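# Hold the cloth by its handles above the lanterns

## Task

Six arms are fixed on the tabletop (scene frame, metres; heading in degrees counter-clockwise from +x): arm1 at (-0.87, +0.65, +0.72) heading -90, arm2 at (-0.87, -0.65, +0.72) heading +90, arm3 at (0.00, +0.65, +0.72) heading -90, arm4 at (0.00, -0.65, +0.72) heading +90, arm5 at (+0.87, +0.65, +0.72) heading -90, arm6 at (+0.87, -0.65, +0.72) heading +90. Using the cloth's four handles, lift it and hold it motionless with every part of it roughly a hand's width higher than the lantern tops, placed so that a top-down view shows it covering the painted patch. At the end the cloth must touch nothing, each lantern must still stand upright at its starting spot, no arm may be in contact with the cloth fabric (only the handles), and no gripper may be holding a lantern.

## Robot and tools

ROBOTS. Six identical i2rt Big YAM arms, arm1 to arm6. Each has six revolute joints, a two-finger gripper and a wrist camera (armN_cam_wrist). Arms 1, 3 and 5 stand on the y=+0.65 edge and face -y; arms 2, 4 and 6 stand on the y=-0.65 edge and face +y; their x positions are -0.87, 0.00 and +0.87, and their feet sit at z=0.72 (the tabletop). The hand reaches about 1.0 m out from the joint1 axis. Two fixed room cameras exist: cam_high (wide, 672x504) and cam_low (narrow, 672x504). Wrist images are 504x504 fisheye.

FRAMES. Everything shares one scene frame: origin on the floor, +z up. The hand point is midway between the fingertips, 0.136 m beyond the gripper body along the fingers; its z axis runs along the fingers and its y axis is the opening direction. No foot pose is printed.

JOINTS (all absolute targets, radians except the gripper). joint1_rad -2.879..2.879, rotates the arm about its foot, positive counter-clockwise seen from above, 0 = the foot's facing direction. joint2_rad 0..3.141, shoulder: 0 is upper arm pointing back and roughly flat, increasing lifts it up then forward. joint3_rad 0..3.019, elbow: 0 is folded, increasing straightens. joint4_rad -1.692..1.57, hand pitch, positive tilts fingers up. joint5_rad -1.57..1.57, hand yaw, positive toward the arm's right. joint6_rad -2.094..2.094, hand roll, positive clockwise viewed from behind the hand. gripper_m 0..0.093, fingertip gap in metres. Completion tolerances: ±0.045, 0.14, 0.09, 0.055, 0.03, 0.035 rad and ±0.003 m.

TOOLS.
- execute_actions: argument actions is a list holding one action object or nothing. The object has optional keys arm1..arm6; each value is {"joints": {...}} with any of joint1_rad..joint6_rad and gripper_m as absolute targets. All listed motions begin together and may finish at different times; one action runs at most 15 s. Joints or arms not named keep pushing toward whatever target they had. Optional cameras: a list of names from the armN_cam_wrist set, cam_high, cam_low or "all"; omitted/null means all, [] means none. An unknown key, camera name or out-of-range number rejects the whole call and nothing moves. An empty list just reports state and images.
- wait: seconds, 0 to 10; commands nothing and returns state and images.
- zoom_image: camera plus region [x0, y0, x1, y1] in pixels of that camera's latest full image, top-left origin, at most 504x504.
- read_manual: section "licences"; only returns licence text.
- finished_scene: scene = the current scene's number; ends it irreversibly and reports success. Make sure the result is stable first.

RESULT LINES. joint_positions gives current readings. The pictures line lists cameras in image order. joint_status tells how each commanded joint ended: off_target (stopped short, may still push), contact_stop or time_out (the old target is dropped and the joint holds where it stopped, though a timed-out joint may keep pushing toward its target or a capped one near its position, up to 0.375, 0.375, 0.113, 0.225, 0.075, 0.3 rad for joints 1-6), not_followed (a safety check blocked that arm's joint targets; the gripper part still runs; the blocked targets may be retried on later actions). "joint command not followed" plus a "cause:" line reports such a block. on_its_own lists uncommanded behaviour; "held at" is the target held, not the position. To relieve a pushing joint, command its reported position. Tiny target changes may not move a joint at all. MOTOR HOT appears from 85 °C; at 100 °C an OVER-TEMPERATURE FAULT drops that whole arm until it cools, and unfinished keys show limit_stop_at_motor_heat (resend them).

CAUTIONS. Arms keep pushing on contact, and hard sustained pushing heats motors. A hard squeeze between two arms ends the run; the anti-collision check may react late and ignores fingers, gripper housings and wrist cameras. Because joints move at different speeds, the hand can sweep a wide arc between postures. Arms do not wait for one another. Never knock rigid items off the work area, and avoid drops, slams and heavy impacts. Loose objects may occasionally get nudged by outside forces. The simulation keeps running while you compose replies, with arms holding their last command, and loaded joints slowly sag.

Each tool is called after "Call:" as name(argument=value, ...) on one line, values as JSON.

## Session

Call:
execute_actions(actions=[])

Scene clock: 0.00 s.
Motor temperatures (°C, as the motors report them): arm1=[22 21 23 22 23 20] | arm2=[20 21 22 21 23 23] | arm3=[21 21 26 19 23 19] | arm4=[20 21 24 21 21 23] | arm5=[19 23 26 20 22 20] | arm6=[23 22 25 22 21 20]
arm1.joint_positions: joint1_rad=+0.008 joint2_rad=+0.423 joint3_rad=+1.474 joint4_rad=-1.528 joint5_rad=+0.016 joint6_rad=-0.009 gripper_m=+0.094
arm1.joint_status: not commanded
arm1.hand: x=-0.8757 y=+0.5372 z=+1.3608 quat_wxyz=(-0.356, -0.611, -0.597, +0.378) (m; scene frame)
arm2.joint_positions: joint1_rad=-0.008 joint2_rad=+0.442 joint3_rad=+1.473 joint4_rad=-1.527 joint5_rad=+0.005 joint6_rad=+0.001 gripper_m=+0.094
arm2.joint_status: not commanded
arm2.hand: x=-0.8710 y=-0.5242 z=+1.3351 quat_wxyz=(-0.358, +0.613, -0.604, -0.362) (m; scene frame)
arm3.joint_positions: joint1_rad=+0.001 joint2_rad=+0.449 joint3_rad=+1.475 joint4_rad=-1.547 joint5_rad=-0.017 joint6_rad=+0.017 gripper_m=+0.095
arm3.joint_status: not commanded
arm3.hand: x=+0.0109 y=+0.5330 z=+1.3529 quat_wxyz=(-0.364, -0.606, -0.615, +0.349) (m; scene frame)
arm4.joint_positions: joint1_rad=+0.003 joint2_rad=+0.439 joint3_rad=+1.478 joint4_rad=-1.550 joint5_rad=-0.013 joint6_rad=+0.001 gripper_m=+0.095
arm4.joint_status: not commanded
arm4.hand: x=-0.0136 y=-0.5369 z=+1.3518 quat_wxyz=(-0.353, +0.624, -0.594, -0.365) (m; scene frame)
arm5.joint_positions: joint1_rad=-0.005 joint2_rad=+0.446 joint3_rad=+1.482 joint4_rad=-1.550 joint5_rad=+0.016 joint6_rad=-0.005 gripper_m=+0.095
arm5.joint_status: not commanded
arm5.hand: x=+0.8625 y=+0.5269 z=+1.3476 quat_wxyz=(-0.357, -0.607, -0.617, +0.350) (m; scene frame)
arm6.joint_positions: joint1_rad=-0.002 joint2_rad=+0.451 joint3_rad=+1.467 joint4_rad=-1.536 joint5_rad=-0.013 joint6_rad=+0.002 gripper_m=+0.094
arm6.joint_status: not commanded
arm6.hand: x=+0.8715 y=-0.5230 z=+1.2879 quat_wxyz=(-0.347, +0.613, -0.611, -0.360) (m; scene frame)
pictures: arm1_cam_wrist, arm2_cam_wrist, arm3_cam_wrist, arm4_cam_wrist, arm5_cam_wrist, arm6_cam_wrist, cam_high, cam_low
Images, in order (width x height): arm1_cam_wrist 504x504, arm2_cam_wrist 504x504, arm3_cam_wrist 504x504, arm4_cam_wrist 504x504, arm5_cam_wrist 504x504, arm6_cam_wrist 504x504, cam_high 672x504, cam_low 672x504.

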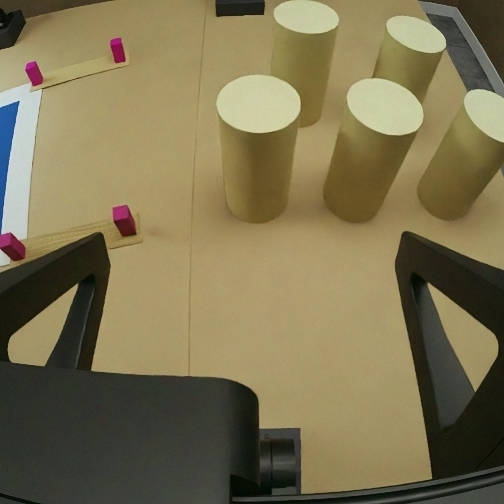

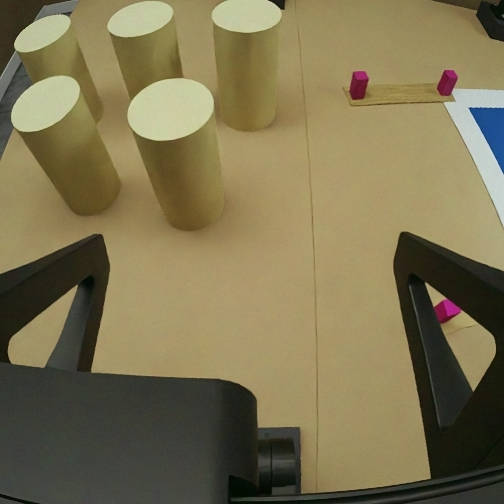

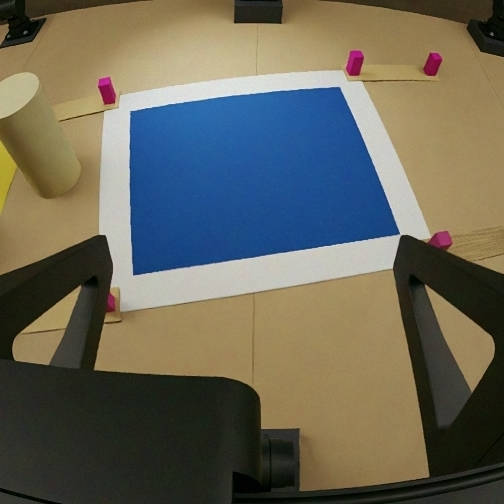

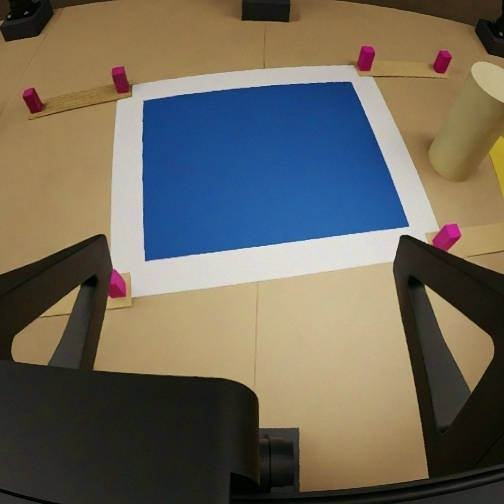

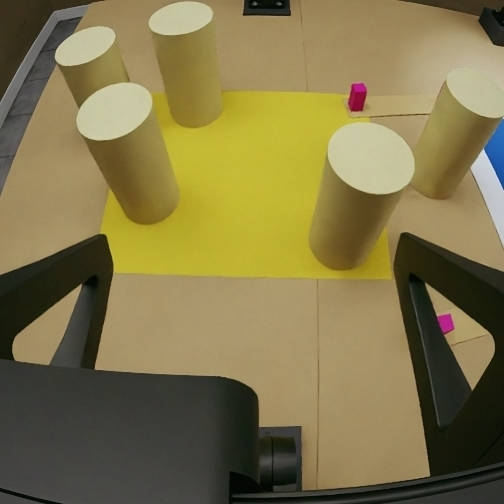

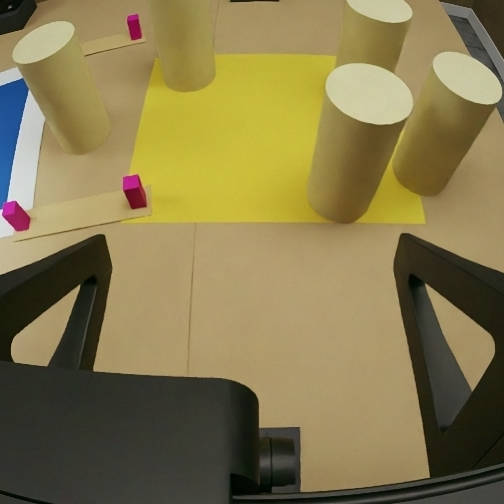

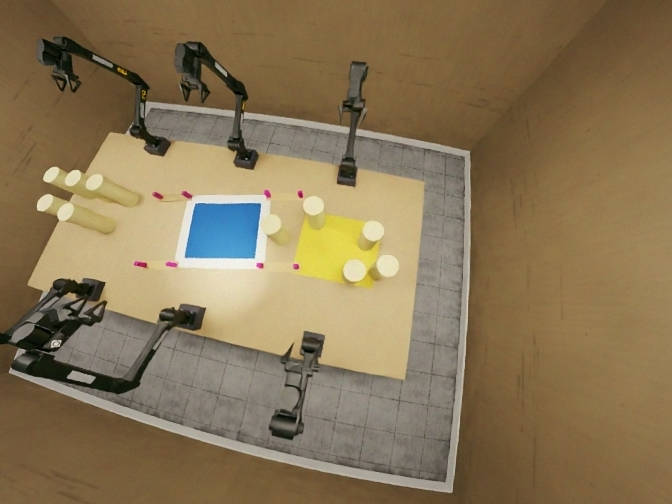

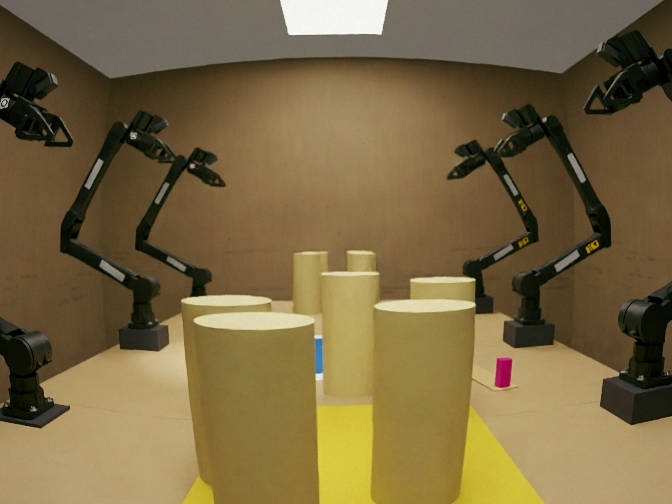

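Call:
execute_actions(actions=[{"arm3":{"joints":{"joint1_rad":-0.796,"joint6_rad":-0.94,"joint2_rad":1.9,"joint3_rad":1.45,"joint4_rad":-1.095}},"arm4":{"joints":{"joint1_rad":0.662,"joint6_rad":0.55,"joint2_rad":1.6,"joint3_rad":1.03,"joint4_rad":-0.98}},"arm5":{"joints":{"joint1_rad":-1.12,"joint6_rad":-1.25,"joint2_rad":1.4,"joint3_rad":1.84}},"arm6":{"joints":{"joint1_rad":0.83,"joint6_rad":0.72,"joint2_rad":1.4,"joint3_rad":1.936}}}], cameras=[])

Call:
execute_actions(actions=[{"arm5":{"joints":{"joint2_rad":2.11,"joint4_rad":-1.255}},"arm6":{"joints":{"joint2_rad":2.065,"joint4_rad":-1.39}}}], cameras=["arm3_cam_wrist","arm4_cam_wrist","arm5_cam_wrist","arm6_cam_wrist"])

Scene clock: 23.00 s.
Motor temperatures (°C, as the motors report them): arm1=[22 21 25 22 23 20] | arm2=[20 21 24 21 23 23] | arm3=[21 22 28 19 23 19] | arm4=[20 22 27 21 21 23] | arm5=[20 23 28 20 22 20] | arm6=[23 22 27 22 21 20]
arm1.joint_positions: joint1_rad=+0.008 joint2_rad=+0.423 joint3_rad=+1.474 joint4_rad=-1.528 joint5_rad=+0.016 joint6_rad=-0.009 gripper_m=+0.094
arm1.joint_status: not commanded
arm1.hand: x=-0.8757 y=+0.5372 z=+1.3608 quat_wxyz=(-0.356, -0.611, -0.597, +0.378) (m; scene frame)
arm2.joint_positions: joint1_rad=-0.008 joint2_rad=+0.442 joint3_rad=+1.473 joint4_rad=-1.527 joint5_rad=+0.005 joint6_rad=+0.001 gripper_m=+0.094
arm2.joint_status: not commanded
arm2.hand: x=-0.8710 y=-0.5242 z=+1.3351 quat_wxyz=(-0.358, +0.613, -0.604, -0.362) (m; scene frame)
arm3.joint_positions: joint1_rad=-0.803 joint2_rad=+1.905 joint3_rad=+1.438 joint4_rad=-1.105 joint5_rad=-0.017 joint6_rad=-0.925 gripper_m=+0.095
arm3.joint_status: all done
arm3.hand: x=-0.3894 y=+0.2609 z=+0.8479 quat_wxyz=(-0.007, -0.658, -0.753, +0.007) (m; scene frame)
arm4.joint_positions: joint1_rad=+0.667 joint2_rad=+1.596 joint3_rad=+1.024 joint4_rad=-0.997 joint5_rad=-0.012 joint6_rad=+0.534 gripper_m=+0.095
arm4.joint_status: all done
arm4.hand: x=-0.2727 y=-0.3291 z=+0.8421 quat_wxyz=(-0.001, +0.763, -0.646, +0.002) (m; scene frame)
arm5.joint_positions: joint1_rad=-1.127 joint2_rad=+1.405 joint3_rad=+1.814 joint4_rad=-1.550 joint5_rad=+0.017 joint6_rad=-1.235 gripper_m=+0.095
arm5.joint_status: all done
arm5.hand: x=+0.4368 y=+0.4288 z=+1.2216 quat_wxyz=(+0.084, -0.642, -0.738, +0.187) (m; scene frame)
arm6.joint_positions: joint1_rad=+0.833 joint2_rad=+1.410 joint3_rad=+1.914 joint4_rad=-1.536 joint5_rad=-0.012 joint6_rad=+0.711 gripper_m=+0.094
arm6.joint_status: all done
arm6.hand: x=+0.5089 y=-0.3225 z=+1.2191 quat_wxyz=(+0.006, +0.723, -0.636, -0.268) (m; scene frame)
pictures: none
No camera images: the call's "cameras" was empty. Leave "cameras" out to get every camera's image.

Scene clock: 24.53 s.
Motor temperatures (°C, as the motors report them): arm1=[22 21 25 22 23 20] | arm2=[20 21 24 21 23 23] | arm3=[21 22 28 19 23 19] | arm4=[20 22 27 21 21 23] | arm5=[20 23 29 20 22 20] | arm6=[23 22 27 22 21 20]
arm1.joint_positions: joint1_rad=+0.008 joint2_rad=+0.423 joint3_rad=+1.474 joint4_rad=-1.528 joint5_rad=+0.016 joint6_rad=-0.009 gripper_m=+0.094
arm1.joint_status: not commanded
arm1.hand: x=-0.8757 y=+0.5372 z=+1.3608 quat_wxyz=(-0.356, -0.611, -0.597, +0.378) (m; scene frame)
arm2.joint_positions: joint1_rad=-0.008 joint2_rad=+0.442 joint3_rad=+1.473 joint4_rad=-1.527 joint5_rad=+0.005 joint6_rad=+0.001 gripper_m=+0.094
arm2.joint_status: not commanded
arm2.hand: x=-0.8710 y=-0.5242 z=+1.3351 quat_wxyz=(-0.358, +0.613, -0.604, -0.362) (m; scene frame)
arm3.joint_positions: joint1_rad=-0.803 joint2_rad=+1.905 joint3_rad=+1.438 joint4_rad=-1.105 joint5_rad=-0.017 joint6_rad=-0.925 gripper_m=+0.095
arm3.joint_status: not commanded
arm3.hand: x=-0.3894 y=+0.2609 z=+0.8479 quat_wxyz=(-0.007, -0.658, -0.753, +0.007) (m; scene frame)
arm4.joint_positions: joint1_rad=+0.667 joint2_rad=+1.596 joint3_rad=+1.024 joint4_rad=-0.997 joint5_rad=-0.012 joint6_rad=+0.534 gripper_m=+0.095
arm4.joint_status: not commanded
arm4.hand: x=-0.2727 y=-0.3291 z=+0.8421 quat_wxyz=(-0.001, +0.763, -0.646, +0.002) (m; scene frame)
arm5.joint_positions: joint1_rad=-1.127 joint2_rad=+2.128 joint3_rad=+1.818 joint4_rad=-1.265 joint5_rad=+0.017 joint6_rad=-1.237 gripper_m=+0.095
arm5.joint_status: all done
arm5.hand: x=+0.2974 y=+0.3572 z=+0.8291 quat_wxyz=(+0.005, -0.654, -0.756, -0.013) (m; scene frame)
arm6.joint_positions: joint1_rad=+0.833 joint2_rad=+2.093 joint3_rad=+1.914 joint4_rad=-1.397 joint5_rad=-0.012 joint6_rad=+0.711 gripper_m=+0.094
arm6.joint_status: all done
arm6.hand: x=+0.3912 y=-0.2196 z=+0.8415 quat_wxyz=(+0.009, +0.750, -0.661, +0.001) (m; scene frame)
pictures: arm3_cam_wrist, arm4_cam_wrist, arm5_cam_wrist, arm6_cam_wrist
Images, in order (width x height): arm3_cam_wrist 504x504, arm4_cam_wrist 504x504, arm5_cam_wrist 504x504, arm6_cam_wrist 504x504.

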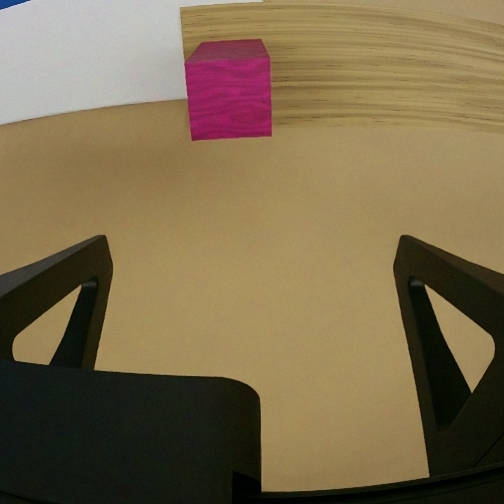

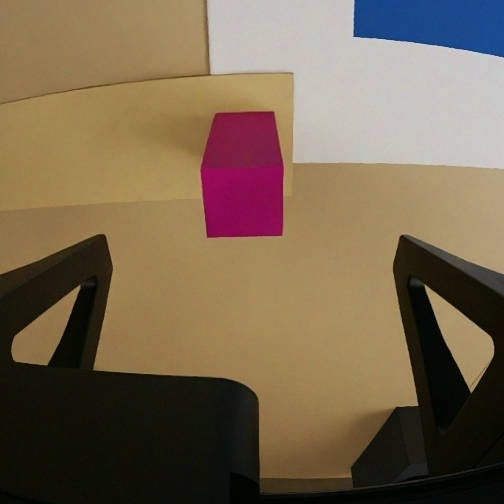

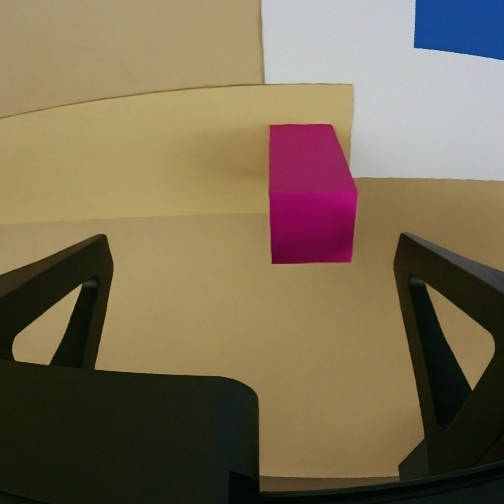

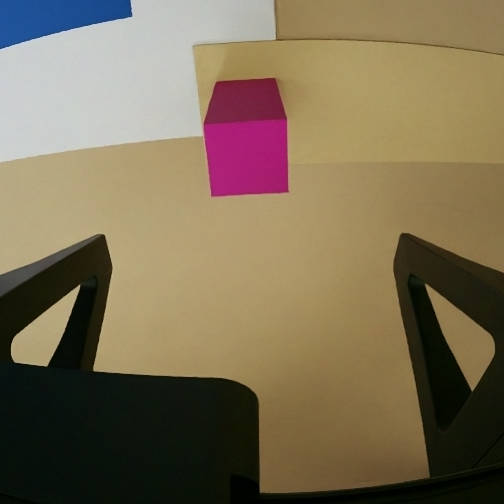

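Call:
execute_actions(actions=[{"arm3":{"joints":{"joint1_rad":-0.742,"joint6_rad":-0.88,"joint2_rad":1.935,"joint3_rad":1.515,"joint4_rad":-1.12}},"arm4":{"joints":{"joint1_rad":0.695}},"arm5":{"joints":{"joint1_rad":-1.162,"joint6_rad":-1.29,"joint3_rad":1.88,"joint4_rad":-1.25}},"arm6":{"joints":{"joint1_rad":0.82}}}], cameras=[])

Call:
execute_actions(actions=[{"arm3":{"joints":{"joint2_rad":2.04,"joint3_rad":1.43,"joint4_rad":-0.94}},"arm4":{"joints":{"joint2_rad":1.72,"joint3_rad":0.938,"joint4_rad":-0.77}},"arm5":{"joints":{"joint2_rad":2.23,"joint3_rad":1.8,"joint4_rad":-1.122}},"arm6":{"joints":{"joint2_rad":2.155,"joint3_rad":1.845,"joint4_rad":-1.235}}}], cameras=["arm3_cam_wrist","arm4_cam_wrist","arm5_cam_wrist","arm6_cam_wrist"])

Scene clock: 44.77 s.
Motor temperatures (°C, as the motors report them): arm1=[22 21 25 22 23 20] | arm2=[20 21 24 21 23 23] | arm3=[21 23 29 19 23 19] | arm4=[20 22 27 21 21 23] | arm5=[20 26 30 20 22 20] | arm6=[23 24 29 22 21 20]
arm1.joint_positions: joint1_rad=+0.008 joint2_rad=+0.423 joint3_rad=+1.474 joint4_rad=-1.528 joint5_rad=+0.016 joint6_rad=-0.009 gripper_m=+0.094
arm1.joint_status: not commanded
arm1.hand: x=-0.8757 y=+0.5372 z=+1.3608 quat_wxyz=(-0.356, -0.611, -0.597, +0.378) (m; scene frame)
arm2.joint_positions: joint1_rad=-0.008 joint2_rad=+0.442 joint3_rad=+1.473 joint4_rad=-1.527 joint5_rad=+0.005 joint6_rad=+0.001 gripper_m=+0.094
arm2.joint_status: not commanded
arm2.hand: x=-0.8710 y=-0.5242 z=+1.3351 quat_wxyz=(-0.358, +0.613, -0.604, -0.362) (m; scene frame)
arm3.joint_positions: joint1_rad=-0.743 joint2_rad=+1.925 joint3_rad=+1.461 joint4_rad=-1.106 joint5_rad=-0.017 joint6_rad=-0.895 gripper_m=+0.095
arm3.joint_status: all done
arm3.hand: x=-0.3701 y=+0.2327 z=+0.8448 quat_wxyz=(-0.006, -0.646, -0.763, +0.007) (m; scene frame)
arm4.joint_positions: joint1_rad=+0.692 joint2_rad=+1.596 joint3_rad=+1.024 joint4_rad=-0.997 joint5_rad=-0.012 joint6_rad=+0.534 gripper_m=+0.095
arm4.joint_status: all done
arm4.hand: x=-0.2808 y=-0.3362 z=+0.8420 quat_wxyz=(-0.001, +0.771, -0.637, +0.002) (m; scene frame)
arm5.joint_positions: joint1_rad=-1.156 joint2_rad=+2.128 joint3_rad=+1.825 joint4_rad=-1.265 joint5_rad=+0.017 joint6_rad=-1.276 gripper_m=+0.095
arm5.joint_status: all done
arm5.hand: x=+0.2870 y=+0.3726 z=+0.8315 quat_wxyz=(+0.006, -0.651, -0.759, -0.010) (m; scene frame)
arm6.joint_positions: joint1_rad=+0.831 joint2_rad=+2.093 joint3_rad=+1.914 joint4_rad=-1.397 joint5_rad=-0.012 joint6_rad=+0.711 gripper_m=+0.094
arm6.joint_status: all done
arm6.hand: x=+0.3920 y=-0.2186 z=+0.8415 quat_wxyz=(+0.009, +0.750, -0.662, +0.001) (m; scene frame)
pictures: none
No camera images: the call's "cameras" was empty. Leave "cameras" out to get every camera's image.

Scene clock: 46.10 s.
Motor temperatures (°C, as the motors report them): arm1=[22 21 25 22 23 20] | arm2=[20 21 24 21 23 23] | arm3=[21 23 29 19 23 19] | arm4=[20 22 27 21 21 23] | arm5=[20 26 30 20 22 20] | arm6=[23 24 29 22 21 20]
arm1.joint_positions: joint1_rad=+0.008 joint2_rad=+0.423 joint3_rad=+1.474 joint4_rad=-1.528 joint5_rad=+0.016 joint6_rad=-0.009 gripper_m=+0.094
arm1.joint_status: not commanded
arm1.hand: x=-0.8757 y=+0.5372 z=+1.3608 quat_wxyz=(-0.356, -0.611, -0.597, +0.378) (m; scene frame)
arm2.joint_positions: joint1_rad=-0.008 joint2_rad=+0.442 joint3_rad=+1.473 joint4_rad=-1.527 joint5_rad=+0.005 joint6_rad=+0.001 gripper_m=+0.094
arm2.joint_status: not commanded
arm2.hand: x=-0.8710 y=-0.5242 z=+1.3351 quat_wxyz=(-0.358, +0.613, -0.604, -0.362) (m; scene frame)
arm3.joint_positions: joint1_rad=-0.743 joint2_rad=+2.053 joint3_rad=+1.421 joint4_rad=-0.956 joint5_rad=-0.017 joint6_rad=-0.895 gripper_m=+0.095
arm3.joint_status: all done
arm3.hand: x=-0.3732 y=+0.2297 z=+0.7628 quat_wxyz=(-0.007, -0.647, -0.763, -0.001) (m; scene frame)
arm4.joint_positions: joint1_rad=+0.692 joint2_rad=+1.727 joint3_rad=+0.929 joint4_rad=-0.787 joint5_rad=-0.012 joint6_rad=+0.534 gripper_m=+0.095
arm4.joint_status: all done
arm4.hand: x=-0.2732 y=-0.3431 z=+0.7621 quat_wxyz=(+0.001, +0.771, -0.637, +0.010) (m; scene frame)
arm5.joint_positions: joint1_rad=-1.156 joint2_rad=+2.223 joint3_rad=+1.795 joint4_rad=-1.135 joint5_rad=+0.017 joint6_rad=-1.276 gripper_m=+0.095
arm5.joint_status: all done
arm5.hand: x=+0.2787 y=+0.3688 z=+0.7614 quat_wxyz=(+0.007, -0.650, -0.760, -0.007) (m; scene frame)
arm6.joint_positions: joint1_rad=+0.831 joint2_rad=+2.156 joint3_rad=+1.843 joint4_rad=-1.248 joint5_rad=-0.012 joint6_rad=+0.711 gripper_m=+0.094
arm6.joint_status: all done
arm6.hand: x=+0.3847 y=-0.2125 z=+0.7763 quat_wxyz=(+0.009, +0.750, -0.662, -0.007) (m; scene frame)
pictures: arm3_cam_wrist, arm4_cam_wrist, arm5_cam_wrist, arm6_cam_wrist
Images, in order (width x height): arm3_cam_wrist 504x504, arm4_cam_wrist 504x504, arm5_cam_wrist 504x504, arm6_cam_wrist 504x504.

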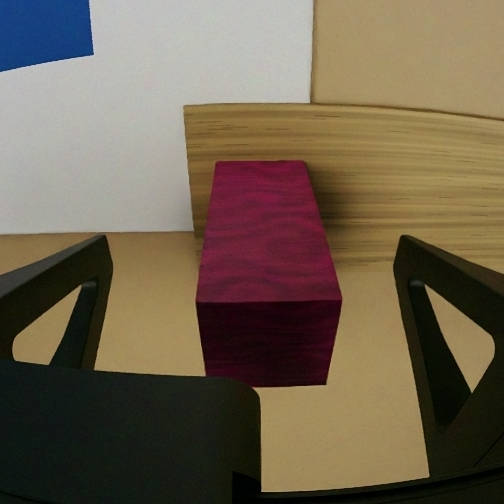

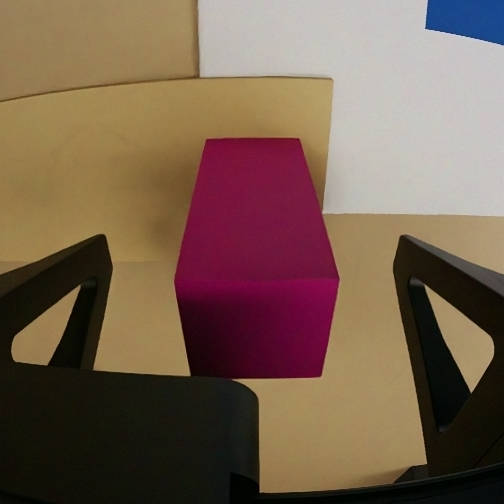

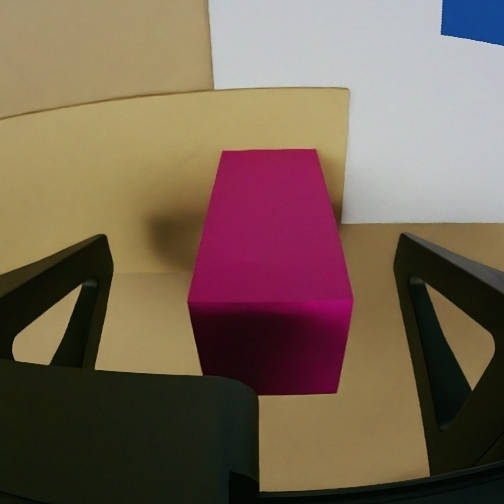

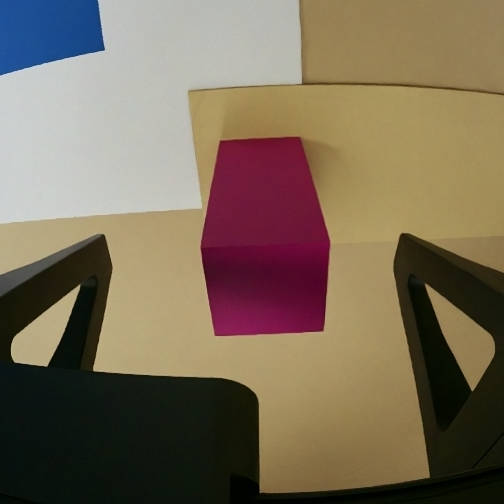

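Call:
execute_actions(actions=[{"arm6":{"joints":{"joint3_rad":1.81}}}], cameras=[])

Call:
execute_actions(actions=[{"arm3":{"joints":{"gripper_m":0.01}},"arm4":{"joints":{"gripper_m":0.01}},"arm5":{"joints":{"gripper_m":0.01}},"arm6":{"joints":{"gripper_m":0.01}}}], cameras=["arm6_cam_wrist"])

Call:
execute_actions(actions=[{"arm3":{"joints":{"joint2_rad":1.76,"joint3_rad":1.61,"joint4_rad":-1.274}},"arm4":{"joints":{"joint2_rad":1.354,"joint3_rad":1.135,"joint4_rad":-1.215}},"arm5":{"joints":{"joint2_rad":1.99,"joint3_rad":1.97,"joint4_rad":-1.41}},"arm6":{"joints":{"joint2_rad":2.0,"joint3_rad":2.13,"joint4_rad":-1.56}}}], cameras=["cam_high"])

Call:
execute_actions(actions=[{"arm3":{"joints":{"joint2_rad":1.705,"joint3_rad":2.1,"joint4_rad":-1.642}},"arm4":{"joints":{"joint2_rad":1.28,"joint3_rad":1.625,"joint4_rad":-1.607}},"arm5":{"joints":{"joint2_rad":1.86,"joint3_rad":2.31,"joint4_rad":-1.55}},"arm6":{"joints":{"joint2_rad":1.875,"joint3_rad":2.43,"joint4_rad":-1.6}}}], cameras=["cam_high","cam_low"])

Scene clock: 73.57 s.
Motor temperatures (°C, as the motors report them): arm1=[22 21 26 22 23 20] | arm2=[20 21 24 21 23 23] | arm3=[21 24 29 19 23 19] | arm4=[20 23 27 21 21 23] | arm5=[20 27 30 20 22 20] | arm6=[23 25 28 22 21 20]
arm1.joint_positions: joint1_rad=+0.008 joint2_rad=+0.423 joint3_rad=+1.474 joint4_rad=-1.528 joint5_rad=+0.016 joint6_rad=-0.009 gripper_m=+0.094
arm1.joint_status: not commanded
arm1.hand: x=-0.8757 y=+0.5372 z=+1.3608 quat_wxyz=(-0.356, -0.611, -0.597, +0.378) (m; scene frame)
arm2.joint_positions: joint1_rad=-0.008 joint2_rad=+0.442 joint3_rad=+1.473 joint4_rad=-1.527 joint5_rad=+0.005 joint6_rad=+0.001 gripper_m=+0.094
arm2.joint_status: not commanded
arm2.hand: x=-0.8710 y=-0.5242 z=+1.3351 quat_wxyz=(-0.358, +0.613, -0.604, -0.362) (m; scene frame)
arm3.joint_positions: joint1_rad=-0.743 joint2_rad=+2.053 joint3_rad=+1.421 joint4_rad=-0.956 joint5_rad=-0.017 joint6_rad=-0.895 gripper_m=+0.095
arm3.joint_status: not commanded
arm3.hand: x=-0.3732 y=+0.2297 z=+0.7628 quat_wxyz=(-0.007, -0.647, -0.763, -0.001) (m; scene frame)
arm4.joint_positions: joint1_rad=+0.692 joint2_rad=+1.727 joint3_rad=+0.929 joint4_rad=-0.787 joint5_rad=-0.012 joint6_rad=+0.534 gripper_m=+0.095
arm4.joint_status: not commanded
arm4.hand: x=-0.2732 y=-0.3431 z=+0.7621 quat_wxyz=(+0.001, +0.771, -0.637, +0.010) (m; scene frame)
arm5.joint_positions: joint1_rad=-1.156 joint2_rad=+2.223 joint3_rad=+1.795 joint4_rad=-1.135 joint5_rad=+0.017 joint6_rad=-1.276 gripper_m=+0.095
arm5.joint_status: not commanded
arm5.hand: x=+0.2787 y=+0.3688 z=+0.7614 quat_wxyz=(+0.007, -0.650, -0.760, -0.007) (m; scene frame)
arm6.joint_positions: joint1_rad=+0.831 joint2_rad=+2.156 joint3_rad=+1.813 joint4_rad=-1.246 joint5_rad=-0.012 joint6_rad=+0.711 gripper_m=+0.094
arm6.joint_status: all done
arm6.hand: x=+0.3925 y=-0.2197 z=+0.7654 quat_wxyz=(+0.009, +0.750, -0.662, +0.007) (m; scene frame)
pictures: none
No camera images: the call's "cameras" was empty. Leave "cameras" out to get every camera's image.

Scene clock: 74.27 s.
Motor temperatures (°C, as the motors report them): arm1=[22 21 26 22 23 20] | arm2=[20 21 24 21 23 23] | arm3=[21 24 29 19 23 19] | arm4=[20 23 27 21 21 23] | arm5=[20 27 30 20 22 20] | arm6=[23 25 28 22 21 20]
arm1.joint_positions: joint1_rad=+0.008 joint2_rad=+0.423 joint3_rad=+1.474 joint4_rad=-1.528 joint5_rad=+0.016 joint6_rad=-0.009 gripper_m=+0.094
arm1.joint_status: not commanded
arm1.hand: x=-0.8757 y=+0.5372 z=+1.3608 quat_wxyz=(-0.356, -0.611, -0.597, +0.378) (m; scene frame)
arm2.joint_positions: joint1_rad=-0.008 joint2_rad=+0.442 joint3_rad=+1.473 joint4_rad=-1.527 joint5_rad=+0.005 joint6_rad=+0.001 gripper_m=+0.094
arm2.joint_status: not commanded
arm2.hand: x=-0.8710 y=-0.5242 z=+1.3351 quat_wxyz=(-0.358, +0.613, -0.604, -0.362) (m; scene frame)
arm3.joint_positions: joint1_rad=-0.743 joint2_rad=+2.053 joint3_rad=+1.421 joint4_rad=-0.955 joint5_rad=-0.017 joint6_rad=-0.892 gripper_m=+0.029
arm3.joint_status: gripper_m off_target (ended at +0.029, target +0.010)
arm3.hand: x=-0.3733 y=+0.2295 z=+0.7628 quat_wxyz=(-0.007, -0.648, -0.762, -0.001) (m; scene frame)
arm4.joint_positions: joint1_rad=+0.692 joint2_rad=+1.727 joint3_rad=+0.929 joint4_rad=-0.786 joint5_rad=-0.012 joint6_rad=+0.534 gripper_m=+0.029
arm4.joint_status: gripper_m off_target (ended at +0.029, target +0.010)
arm4.hand: x=-0.2733 y=-0.3430 z=+0.7621 quat_wxyz=(+0.001, +0.771, -0.637, +0.009) (m; scene frame)
arm5.joint_positions: joint1_rad=-1.156 joint2_rad=+2.223 joint3_rad=+1.795 joint4_rad=-1.131 joint5_rad=+0.016 joint6_rad=-1.280 gripper_m=+0.029
arm5.joint_status: gripper_m off_target (ended at +0.029, target +0.010)
arm5.hand: x=+0.2778 y=+0.3682 z=+0.7614 quat_wxyz=(+0.008, -0.649, -0.761, -0.005) (m; scene frame)
arm6.joint_positions: joint1_rad=+0.831 joint2_rad=+2.156 joint3_rad=+1.813 joint4_rad=-1.245 joint5_rad=-0.013 joint6_rad=+0.712 gripper_m=+0.029
arm6.joint_status: gripper_m off_target (ended at +0.029, target +0.010)
arm6.hand: x=+0.3922 y=-0.2196 z=+0.7654 quat_wxyz=(+0.010, +0.749, -0.662, +0.007) (m; scene frame)
pictures: arm6_cam_wrist
Images, in order (width x height): arm6_cam_wrist 504x504.

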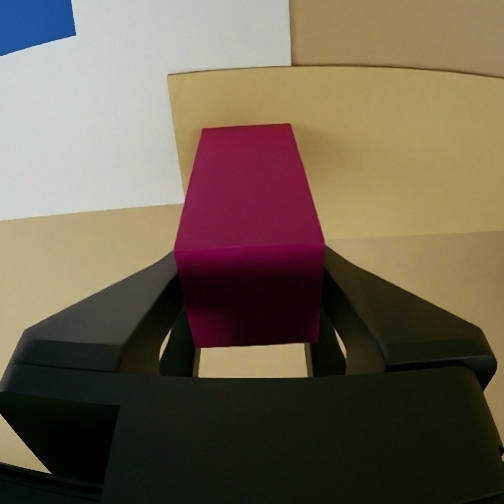

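Scene clock: 75.70 s.
Motor temperatures (°C, as the motors report them): arm1=[22 21 26 22 23 20] | arm2=[20 21 25 21 23 23] | arm3=[21 24 29 19 23 19] | arm4=[20 23 27 21 21 23] | arm5=[20 27 30 20 22 20] | arm6=[23 25 28 22 21 20]
arm1.joint_positions: joint1_rad=+0.008 joint2_rad=+0.423 joint3_rad=+1.474 joint4_rad=-1.528 joint5_rad=+0.016 joint6_rad=-0.009 gripper_m=+0.094
arm1.joint_status: not commanded
arm1.hand: x=-0.8757 y=+0.5372 z=+1.3608 quat_wxyz=(-0.356, -0.611, -0.597, +0.378) (m; scene frame)
arm2.joint_positions: joint1_rad=-0.008 joint2_rad=+0.442 joint3_rad=+1.473 joint4_rad=-1.527 joint5_rad=+0.005 joint6_rad=+0.001 gripper_m=+0.094
arm2.joint_status: not commanded
arm2.hand: x=-0.8710 y=-0.5242 z=+1.3351 quat_wxyz=(-0.358, +0.613, -0.604, -0.362) (m; scene frame)
arm3.joint_positions: joint1_rad=-0.743 joint2_rad=+1.775 joint3_rad=+1.583 joint4_rad=-1.266 joint5_rad=-0.025 joint6_rad=-0.892 gripper_m=+0.029
arm3.joint_status: all done
arm3.hand: x=-0.3737 y=+0.2255 z=+0.9699 quat_wxyz=(-0.009, -0.645, -0.761, +0.064) (m; scene frame)
arm4.joint_positions: joint1_rad=+0.688 joint2_rad=+1.354 joint3_rad=+1.112 joint4_rad=-1.200 joint5_rad=+0.000 joint6_rad=+0.539 gripper_m=+0.029
arm4.joint_status: all done
arm4.hand: x=-0.2718 y=-0.3431 z=+0.9667 quat_wxyz=(-0.016, +0.767, -0.639, -0.060) (m; scene frame)
arm5.joint_positions: joint1_rad=-1.156 joint2_rad=+1.983 joint3_rad=+1.956 joint4_rad=-1.387 joint5_rad=+0.013 joint6_rad=-1.280 gripper_m=+0.029
arm5.joint_status: all done
arm5.hand: x=+0.2754 y=+0.3661 z=+0.9719 quat_wxyz=(+0.035, -0.648, -0.759, +0.061) (m; scene frame)
arm6.joint_positions: joint1_rad=+0.831 joint2_rad=+1.998 joint3_rad=+2.094 joint4_rad=-1.542 joint5_rad=-0.019 joint6_rad=+0.712 gripper_m=+0.029
arm6.joint_status: all done
arm6.hand: x=+0.3869 y=-0.2144 z=+0.9705 quat_wxyz=(+0.012, +0.748, -0.661, -0.064) (m; scene frame)
pictures: cam_high
Images, in order (width x height): cam_high 672x504.

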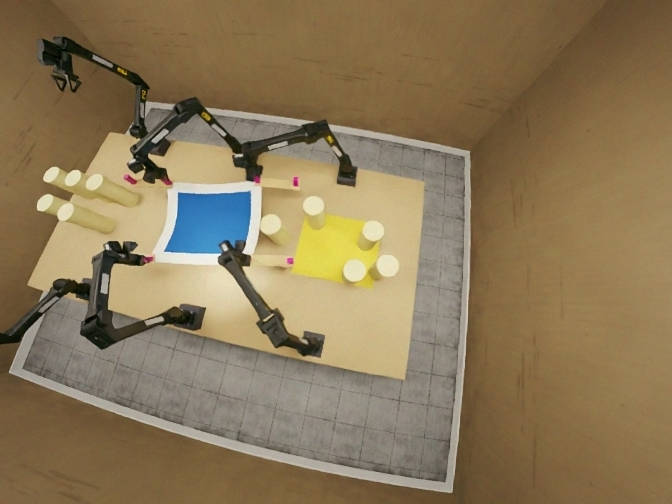

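Scene clock: 77.17 s.
Motor temperatures (°C, as the motors report them): arm1=[22 21 26 22 23 20] | arm2=[20 21 25 21 23 23] | arm3=[21 24 30 19 23 19] | arm4=[20 23 28 21 21 23] | arm5=[20 27 30 20 22 20] | arm6=[23 25 29 22 21 20]
arm1.joint_positions: joint1_rad=+0.008 joint2_rad=+0.423 joint3_rad=+1.474 joint4_rad=-1.528 joint5_rad=+0.016 joint6_rad=-0.009 gripper_m=+0.094
arm1.joint_status: not commanded
arm1.hand: x=-0.8757 y=+0.5372 z=+1.3608 quat_wxyz=(-0.356, -0.611, -0.597, +0.378) (m; scene frame)
arm2.joint_positions: joint1_rad=-0.008 joint2_rad=+0.442 joint3_rad=+1.473 joint4_rad=-1.527 joint5_rad=+0.005 joint6_rad=+0.001 gripper_m=+0.094
arm2.joint_status: not commanded
arm2.hand: x=-0.8710 y=-0.5242 z=+1.3351 quat_wxyz=(-0.358, +0.613, -0.604, -0.362) (m; scene frame)
arm3.joint_positions: joint1_rad=-0.743 joint2_rad=+1.708 joint3_rad=+2.053 joint4_rad=-1.634 joint5_rad=-0.025 joint6_rad=-0.892 gripper_m=+0.029
arm3.joint_status: all done
arm3.hand: x=-0.3717 y=+0.2267 z=+1.1891 quat_wxyz=(-0.007, -0.639, -0.755, +0.148) (m; scene frame)
arm4.joint_positions: joint1_rad=+0.687 joint2_rad=+1.275 joint3_rad=+1.580 joint4_rad=-1.594 joint5_rad=+0.000 joint6_rad=+0.539 gripper_m=+0.029
arm4.joint_status: all done
arm4.hand: x=-0.2746 y=-0.3438 z=+1.1782 quat_wxyz=(-0.028, +0.761, -0.634, -0.135) (m; scene frame)
arm5.joint_positions: joint1_rad=-1.156 joint2_rad=+1.853 joint3_rad=+2.278 joint4_rad=-1.532 joint5_rad=+0.013 joint6_rad=-1.280 gripper_m=+0.029
arm5.joint_status: all done
arm5.hand: x=+0.2773 y=+0.3665 z=+1.1882 quat_wxyz=(+0.096, -0.634, -0.741, +0.200) (m; scene frame)
arm6.joint_positions: joint1_rad=+0.831 joint2_rad=+1.876 joint3_rad=+2.387 joint4_rad=-1.587 joint5_rad=-0.019 joint6_rad=+0.714 gripper_m=+0.029
arm6.joint_status: all done
arm6.hand: x=+0.3888 y=-0.2144 z=+1.1723 quat_wxyz=(+0.009, +0.726, -0.642, -0.246) (m; scene frame)
pictures: cam_high, cam_low
Images, in order (width x height): cam_high 672x504, cam_low 672x504.

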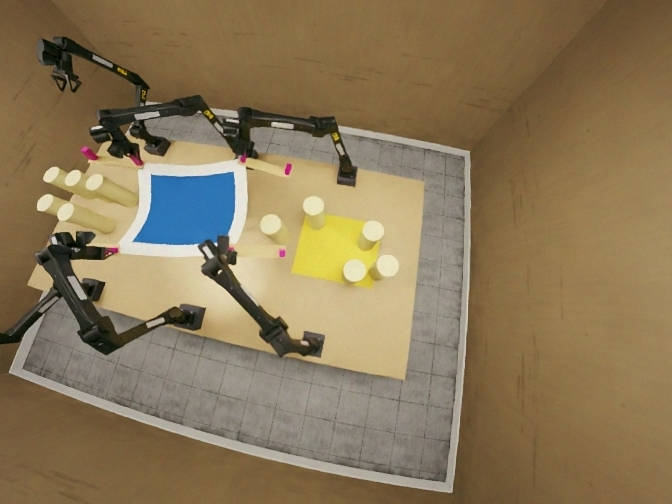

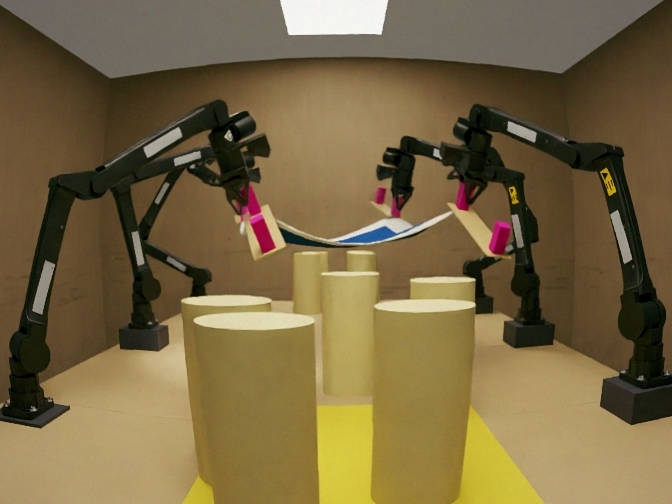

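Call:
execute_actions(actions=[{"arm3":{"joints":{"joint1_rad":-0.29,"joint6_rad":-0.28,"joint2_rad":1.248,"joint3_rad":1.6,"joint4_rad":-1.63}},"arm4":{"joints":{"joint1_rad":0.255,"joint6_rad":0.26,"joint2_rad":1.1,"joint3_rad":1.5,"joint4_rad":-1.676}},"arm5":{"joints":{"joint1_rad":-0.685,"joint6_rad":-0.67,"joint2_rad":1.448,"joint3_rad":1.83,"joint4_rad":-1.643}},"arm6":{"joints":{"joint1_rad":0.755,"joint6_rad":0.76,"joint2_rad":1.39,"joint3_rad":1.93,"joint4_rad":-1.69}}}], cameras=["cam_low"])

Call:
execute_actions(actions=[{"arm3":{"joints":{"joint1_rad":0.25,"joint6_rad":0.26}},"arm4":{"joints":{"joint1_rad":-0.38,"joint6_rad":-0.37,"joint2_rad":1.11,"joint3_rad":1.525}},"arm5":{"joints":{"joint1_rad":-0.23,"joint6_rad":-0.21,"joint2_rad":1.215,"joint3_rad":1.61,"joint4_rad":-1.66}},"arm6":{"joints":{"joint1_rad":0.27,"joint6_rad":0.28,"joint2_rad":1.075,"joint3_rad":1.615}}}], cameras=[])

Call:
execute_actions(actions=[{"arm3":{"joints":{"joint1_rad":0.68,"joint6_rad":0.69,"joint2_rad":1.496,"joint3_rad":1.865}},"arm4":{"joints":{"joint1_rad":-0.82,"joint6_rad":-0.82,"joint2_rad":1.419,"joint3_rad":1.785,"joint4_rad":-1.628}},"arm5":{"joints":{"joint1_rad":0.315,"joint6_rad":0.34,"joint2_rad":1.245,"joint3_rad":1.63}},"arm6":{"joints":{"joint1_rad":-0.375,"joint6_rad":-0.37,"joint2_rad":1.09,"joint3_rad":1.63}}}], cameras=[])

Call:
execute_actions(actions=[{"arm3":{"joints":{"joint1_rad":1.007,"joint6_rad":1.03,"joint2_rad":1.685,"joint3_rad":2.07,"joint4_rad":-1.459}},"arm4":{"joints":{"joint1_rad":-0.985,"joint6_rad":-0.98,"joint2_rad":1.84,"joint3_rad":2.265,"joint4_rad":-1.461}},"arm5":{"joints":{"joint1_rad":0.825,"joint6_rad":0.845,"joint2_rad":1.365,"joint3_rad":1.75,"joint4_rad":-1.57}},"arm6":{"joints":{"joint1_rad":-0.74,"joint6_rad":-0.735,"joint2_rad":1.495,"joint3_rad":2.05,"joint4_rad":-1.65}}}], cameras=["cam_high","cam_low","arm5_cam_wrist","arm6_cam_wrist"])

Scene clock: 108.90 s.
Motor temperatures (°C, as the motors report them): arm1=[22 21 26 22 23 20] | arm2=[20 21 25 21 23 23] | arm3=[21 24 33 19 23 19] | arm4=[20 22 32 21 21 23] | arm5=[20 27 32 20 22 20] | arm6=[23 25 31 22 21 20]
arm1.joint_positions: joint1_rad=+0.008 joint2_rad=+0.423 joint3_rad=+1.474 joint4_rad=-1.528 joint5_rad=+0.016 joint6_rad=-0.009 gripper_m=+0.094
arm1.joint_status: not commanded
arm1.hand: x=-0.8757 y=+0.5372 z=+1.3608 quat_wxyz=(-0.356, -0.611, -0.597, +0.378) (m; scene frame)
arm2.joint_positions: joint1_rad=-0.008 joint2_rad=+0.442 joint3_rad=+1.473 joint4_rad=-1.527 joint5_rad=+0.005 joint6_rad=+0.001 gripper_m=+0.094
arm2.joint_status: not commanded
arm2.hand: x=-0.8710 y=-0.5242 z=+1.3351 quat_wxyz=(-0.358, +0.613, -0.604, -0.362) (m; scene frame)
arm3.joint_positions: joint1_rad=-0.274 joint2_rad=+1.258 joint3_rad=+1.591 joint4_rad=-1.634 joint5_rad=-0.026 joint6_rad=-0.292 gripper_m=+0.029
arm3.joint_status: all done
arm3.hand: x=-0.0938 y=+0.2690 z=+1.1955 quat_wxyz=(-0.075, -0.688, -0.713, +0.118) (m; scene frame)
arm4.joint_positions: joint1_rad=+0.250 joint2_rad=+1.098 joint3_rad=+1.489 joint4_rad=-1.663 joint5_rad=-0.002 joint6_rad=+0.275 gripper_m=+0.029
arm4.joint_status: all done
arm4.hand: x=-0.0990 y=-0.3300 z=+1.1992 quat_wxyz=(-0.078, +0.703, -0.696, -0.128) (m; scene frame)
arm5.joint_positions: joint1_rad=-0.682 joint2_rad=+1.444 joint3_rad=+1.830 joint4_rad=-1.626 joint5_rad=+0.024 joint6_rad=-0.685 gripper_m=+0.029
arm5.joint_status: all done
arm5.hand: x=+0.5742 y=+0.2703 z=+1.2048 quat_wxyz=(-0.010, -0.687, -0.710, +0.157) (m; scene frame)
arm6.joint_positions: joint1_rad=+0.750 joint2_rad=+1.402 joint3_rad=+1.924 joint4_rad=-1.683 joint5_rad=-0.018 joint6_rad=+0.756 gripper_m=+0.029
arm6.joint_status: all done
arm6.hand: x=+0.5604 y=-0.3193 z=+1.2102 quat_wxyz=(+0.006, +0.692, -0.692, -0.205) (m; scene frame)
pictures: cam_low
Images, in order (width x height): cam_low 672x504.

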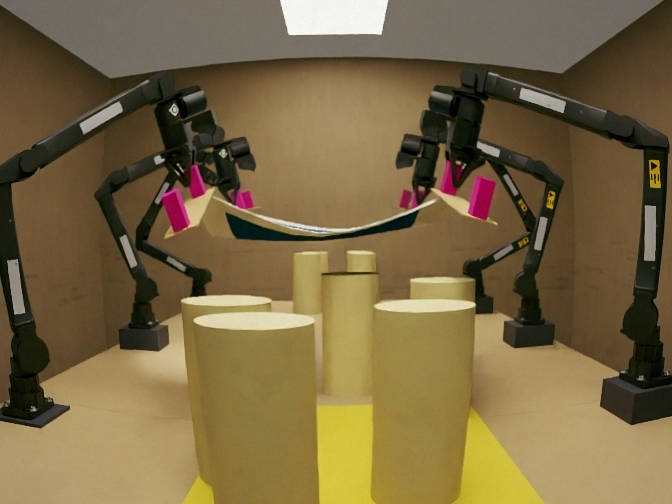

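Scene clock: 110.50 s.
Motor temperatures (°C, as the motors report them): arm1=[22 21 26 22 23 20] | arm2=[20 21 25 21 23 23] | arm3=[21 24 33 19 23 19] | arm4=[20 22 32 21 21 23] | arm5=[20 27 32 20 22 20] | arm6=[23 24 30 22 21 20]
arm1.joint_positions: joint1_rad=+0.008 joint2_rad=+0.423 joint3_rad=+1.474 joint4_rad=-1.528 joint5_rad=+0.016 joint6_rad=-0.009 gripper_m=+0.094
arm1.joint_status: not commanded
arm1.hand: x=-0.8757 y=+0.5372 z=+1.3608 quat_wxyz=(-0.356, -0.611, -0.597, +0.378) (m; scene frame)
arm2.joint_positions: joint1_rad=-0.008 joint2_rad=+0.442 joint3_rad=+1.473 joint4_rad=-1.527 joint5_rad=+0.005 joint6_rad=+0.001 gripper_m=+0.094
arm2.joint_status: not commanded
arm2.hand: x=-0.8710 y=-0.5242 z=+1.3351 quat_wxyz=(-0.358, +0.613, -0.604, -0.362) (m; scene frame)
arm3.joint_positions: joint1_rad=+0.250 joint2_rad=+1.258 joint3_rad=+1.591 joint4_rad=-1.634 joint5_rad=-0.027 joint6_rad=+0.248 gripper_m=+0.029
arm3.joint_status: all done
arm3.hand: x=+0.1120 y=+0.2713 z=+1.1930 quat_wxyz=(-0.121, -0.693, -0.708, +0.063) (m; scene frame)
arm4.joint_positions: joint1_rad=-0.382 joint2_rad=+1.114 joint3_rad=+1.489 joint4_rad=-1.663 joint5_rad=-0.002 joint6_rad=-0.355 gripper_m=+0.029
arm4.joint_status: all done
arm4.hand: x=+0.1108 y=-0.3328 z=+1.1969 quat_wxyz=(-0.134, +0.702, -0.697, -0.057) (m; scene frame)
arm5.joint_positions: joint1_rad=-0.241 joint2_rad=+1.218 joint3_rad=+1.610 joint4_rad=-1.642 joint5_rad=+0.029 joint6_rad=-0.226 gripper_m=+0.029
arm5.joint_status: all done
arm5.hand: x=+0.7801 y=+0.2706 z=+1.2033 quat_wxyz=(-0.076, -0.694, -0.703, +0.134) (m; scene frame)
arm6.joint_positions: joint1_rad=+0.279 joint2_rad=+1.076 joint3_rad=+1.613 joint4_rad=-1.683 joint5_rad=-0.019 joint6_rad=+0.294 gripper_m=+0.029
arm6.joint_status: all done
arm6.hand: x=+0.7777 y=-0.3314 z=+1.1961 quat_wxyz=(-0.089, +0.688, -0.694, -0.191) (m; scene frame)
pictures: none
No camera images: the call's "cameras" was empty. Leave "cameras" out to get every camera's image.

Scene clock: 112.13 s.
Motor temperatures (°C, as the motors report them): arm1=[22 21 26 22 23 20] | arm2=[20 21 25 21 23 23] | arm3=[21 24 33 19 23 19] | arm4=[20 22 32 21 21 23] | arm5=[20 26 32 20 22 20] | arm6=[23 24 30 22 21 20]
arm1.joint_positions: joint1_rad=+0.008 joint2_rad=+0.423 joint3_rad=+1.474 joint4_rad=-1.528 joint5_rad=+0.016 joint6_rad=-0.009 gripper_m=+0.094
arm1.joint_status: not commanded
arm1.hand: x=-0.8757 y=+0.5372 z=+1.3608 quat_wxyz=(-0.356, -0.611, -0.597, +0.378) (m; scene frame)
arm2.joint_positions: joint1_rad=-0.008 joint2_rad=+0.442 joint3_rad=+1.473 joint4_rad=-1.527 joint5_rad=+0.005 joint6_rad=+0.001 gripper_m=+0.094
arm2.joint_status: not commanded
arm2.hand: x=-0.8710 y=-0.5242 z=+1.3351 quat_wxyz=(-0.358, +0.613, -0.604, -0.362) (m; scene frame)
arm3.joint_positions: joint1_rad=+0.693 joint2_rad=+1.520 joint3_rad=+1.805 joint4_rad=-1.630 joint5_rad=-0.021 joint6_rad=+0.678 gripper_m=+0.029
arm3.joint_status: all done
arm3.hand: x=+0.3260 y=+0.2804 z=+1.1705 quat_wxyz=(-0.111, -0.691, -0.714, +0.007) (m; scene frame)
arm4.joint_positions: joint1_rad=-0.823 joint2_rad=+1.437 joint3_rad=+1.730 joint4_rad=-1.629 joint5_rad=-0.009 joint6_rad=-0.804 gripper_m=+0.029
arm4.joint_status: all done
arm4.hand: x=+0.3221 y=-0.3267 z=+1.1818 quat_wxyz=(-0.124, +0.707, -0.696, +0.000) (m; scene frame)
arm5.joint_positions: joint1_rad=+0.304 joint2_rad=+1.246 joint3_rad=+1.610 joint4_rad=-1.648 joint5_rad=+0.028 joint6_rad=+0.325 gripper_m=+0.029
arm5.joint_status: all done
arm5.hand: x=+0.9894 y=+0.2750 z=+1.1953 quat_wxyz=(-0.124, -0.698, -0.702, +0.067) (m; scene frame)
arm6.joint_positions: joint1_rad=-0.363 joint2_rad=+1.090 joint3_rad=+1.613 joint4_rad=-1.683 joint5_rad=-0.022 joint6_rad=-0.358 gripper_m=+0.029
arm6.joint_status: all done
arm6.hand: x=+0.9879 y=-0.3332 z=+1.1905 quat_wxyz=(-0.178, +0.693, -0.692, -0.095) (m; scene frame)
pictures: none
No camera images: the call's "cameras" was empty. Leave "cameras" out to get every camera's image.

Scene clock: 113.63 s.
Motor temperatures (°C, as the motors report them): arm1=[22 21 26 22 23 20] | arm2=[20 21 25 21 23 23] | arm3=[21 24 33 19 23 19] | arm4=[20 22 33 21 21 23] | arm5=[20 26 33 20 22 20] | arm6=[23 24 31 22 21 20]
arm1.joint_positions: joint1_rad=+0.008 joint2_rad=+0.423 joint3_rad=+1.474 joint4_rad=-1.528 joint5_rad=+0.016 joint6_rad=-0.009 gripper_m=+0.094
arm1.joint_status: not commanded
arm1.hand: x=-0.8757 y=+0.5372 z=+1.3608 quat_wxyz=(-0.356, -0.611, -0.597, +0.378) (m; scene frame)
arm2.joint_positions: joint1_rad=-0.008 joint2_rad=+0.442 joint3_rad=+1.473 joint4_rad=-1.527 joint5_rad=+0.005 joint6_rad=+0.001 gripper_m=+0.094
arm2.joint_status: not commanded
arm2.hand: x=-0.8710 y=-0.5242 z=+1.3351 quat_wxyz=(-0.358, +0.613, -0.604, -0.362) (m; scene frame)
arm3.joint_positions: joint1_rad=+1.015 joint2_rad=+1.716 joint3_rad=+2.006 joint4_rad=-1.457 joint5_rad=-0.017 joint6_rad=+1.018 gripper_m=+0.029
arm3.joint_status: all done
arm3.hand: x=+0.5251 y=+0.3417 z=+1.1665 quat_wxyz=(-0.191, -0.687, -0.699, -0.049) (m; scene frame)
arm4.joint_positions: joint1_rad=-0.979 joint2_rad=+1.858 joint3_rad=+2.210 joint4_rad=-1.461 joint5_rad=-0.014 joint6_rad=-0.967 gripper_m=+0.029
arm4.joint_status: all done
arm4.hand: x=+0.5308 y=-0.2632 z=+1.1845 quat_wxyz=(-0.233, +0.696, -0.679, +0.035) (m; scene frame)
arm5.joint_positions: joint1_rad=+0.820 joint2_rad=+1.384 joint3_rad=+1.682 joint4_rad=-1.585 joint5_rad=+0.032 joint6_rad=+0.832 gripper_m=+0.029
arm5.joint_status: all done
arm5.hand: x=+1.2017 y=+0.3450 z=+1.1794 quat_wxyz=(-0.144, -0.694, -0.705, +0.000) (m; scene frame)
arm6.joint_positions: joint1_rad=-0.730 joint2_rad=+1.525 joint3_rad=+1.975 joint4_rad=-1.665 joint5_rad=-0.030 joint6_rad=-0.724 gripper_m=+0.029
arm6.joint_status: all done
arm6.hand: x=+1.2025 y=-0.2703 z=+1.1735 quat_wxyz=(-0.173, +0.697, -0.695, -0.027) (m; scene frame)
pictures: arm5_cam_wrist, arm6_cam_wrist, cam_high, cam_low
Images, in order (width x height): arm5_cam_wrist 504x504, arm6_cam_wrist 504x504, cam_high 672x504, cam_low 672x504.

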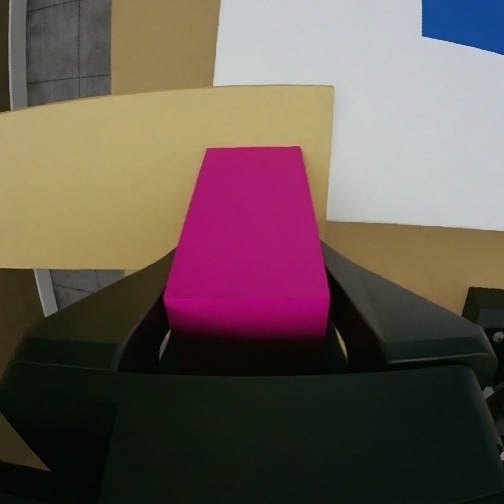

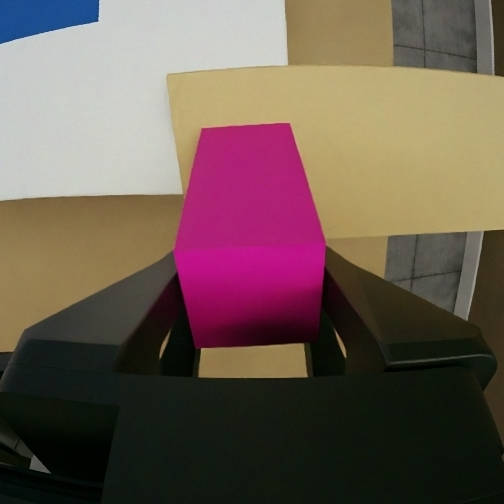

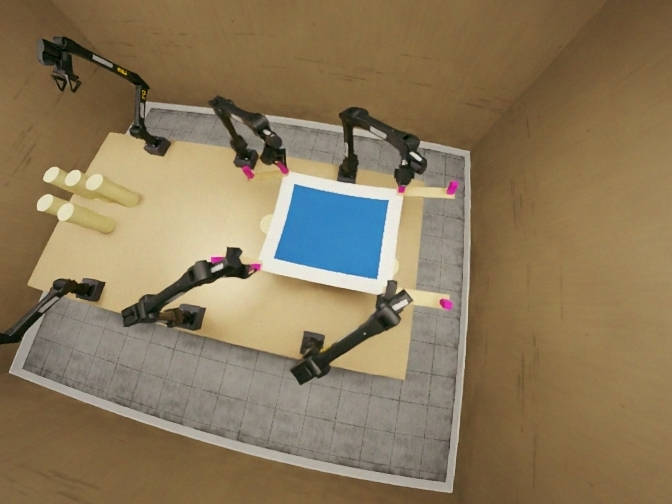

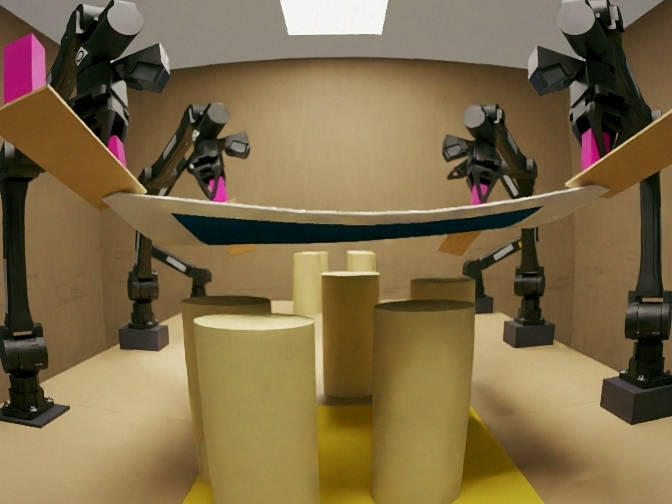

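Sags a bit more; tighten and raise slightly.

Call:
execute_actions(actions=[{"arm3":{"joints":{"joint2_rad":1.65}},"arm4":{"joints":{"joint2_rad":1.825,"joint1_rad":-1.0}},"arm5":{"joints":{"joint1_rad":0.85,"joint3_rad":1.78}},"arm6":{"joints":{"joint1_rad":-0.775,"joint3_rad":2.085}}}], cameras=["cam_low","cam_high"])

Scene clock: 120.37 s.
Motor temperatures (°C, as the motors report them): arm1=[22 21 26 22 23 20] | arm2=[20 21 25 21 23 23] | arm3=[21 24 35 19 23 19] | arm4=[20 23 33 21 21 23] | arm5=[20 26 34 20 22 20] | arm6=[23 24 32 22 21 20]
arm1.joint_positions: joint1_rad=+0.008 joint2_rad=+0.423 joint3_rad=+1.474 joint4_rad=-1.528 joint5_rad=+0.016 joint6_rad=-0.009 gripper_m=+0.094
arm1.joint_status: not commanded
arm1.hand: x=-0.8757 y=+0.5372 z=+1.3608 quat_wxyz=(-0.356, -0.611, -0.597, +0.378) (m; scene frame)
arm2.joint_positions: joint1_rad=-0.008 joint2_rad=+0.442 joint3_rad=+1.473 joint4_rad=-1.527 joint5_rad=+0.005 joint6_rad=+0.001 gripper_m=+0.094
arm2.joint_status: not commanded
arm2.hand: x=-0.8710 y=-0.5242 z=+1.3351 quat_wxyz=(-0.358, +0.613, -0.604, -0.362) (m; scene frame)
arm3.joint_positions: joint1_rad=+1.015 joint2_rad=+1.680 joint3_rad=+2.012 joint4_rad=-1.450 joint5_rad=-0.017 joint6_rad=+1.018 gripper_m=+0.029
arm3.joint_status: all done
arm3.hand: x=+0.5193 y=+0.3456 z=+1.1909 quat_wxyz=(-0.215, -0.684, -0.695, -0.054) (m; scene frame)
arm4.joint_positions: joint1_rad=-0.992 joint2_rad=+1.851 joint3_rad=+2.210 joint4_rad=-1.461 joint5_rad=-0.014 joint6_rad=-0.968 gripper_m=+0.029
arm4.joint_status: all done
arm4.hand: x=+0.5342 y=-0.2716 z=+1.1894 quat_wxyz=(-0.236, +0.691, -0.682, +0.037) (m; scene frame)
arm5.joint_positions: joint1_rad=+0.821 joint2_rad=+1.384 joint3_rad=+1.710 joint4_rad=-1.585 joint5_rad=+0.032 joint6_rad=+0.833 gripper_m=+0.029
arm5.joint_status: all done
arm5.hand: x=+1.2043 y=+0.3431 z=+1.1912 quat_wxyz=(-0.158, -0.693, -0.703, -0.001) (m; scene frame)
arm6.joint_positions: joint1_rad=-0.742 joint2_rad=+1.525 joint3_rad=+2.010 joint4_rad=-1.665 joint5_rad=-0.033 joint6_rad=-0.726 gripper_m=+0.029
arm6.joint_status: all done
arm6.hand: x=+1.2080 y=-0.2724 z=+1.1886 quat_wxyz=(-0.190, +0.692, -0.696, -0.028) (m; scene frame)
pictures: cam_high, cam_low
Images, in order (width x height): cam_high 672x504, cam_low 672x504.

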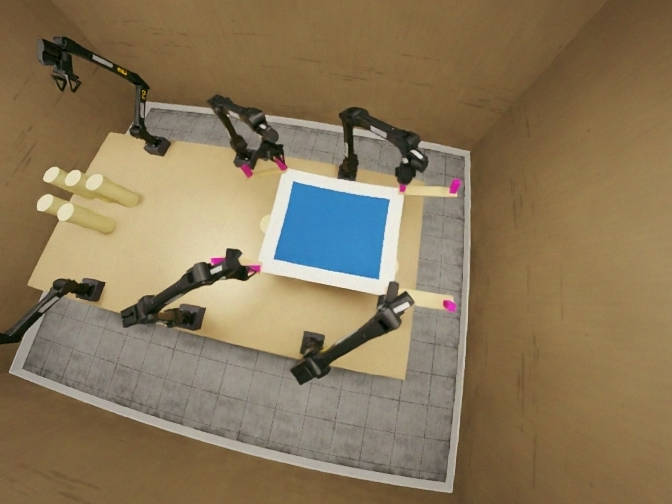

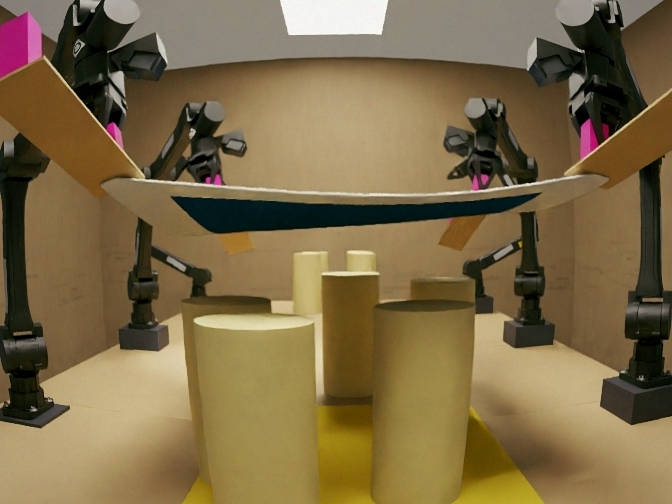

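Call:
finished_scene(scene=2)

The scene is finished: the task was done.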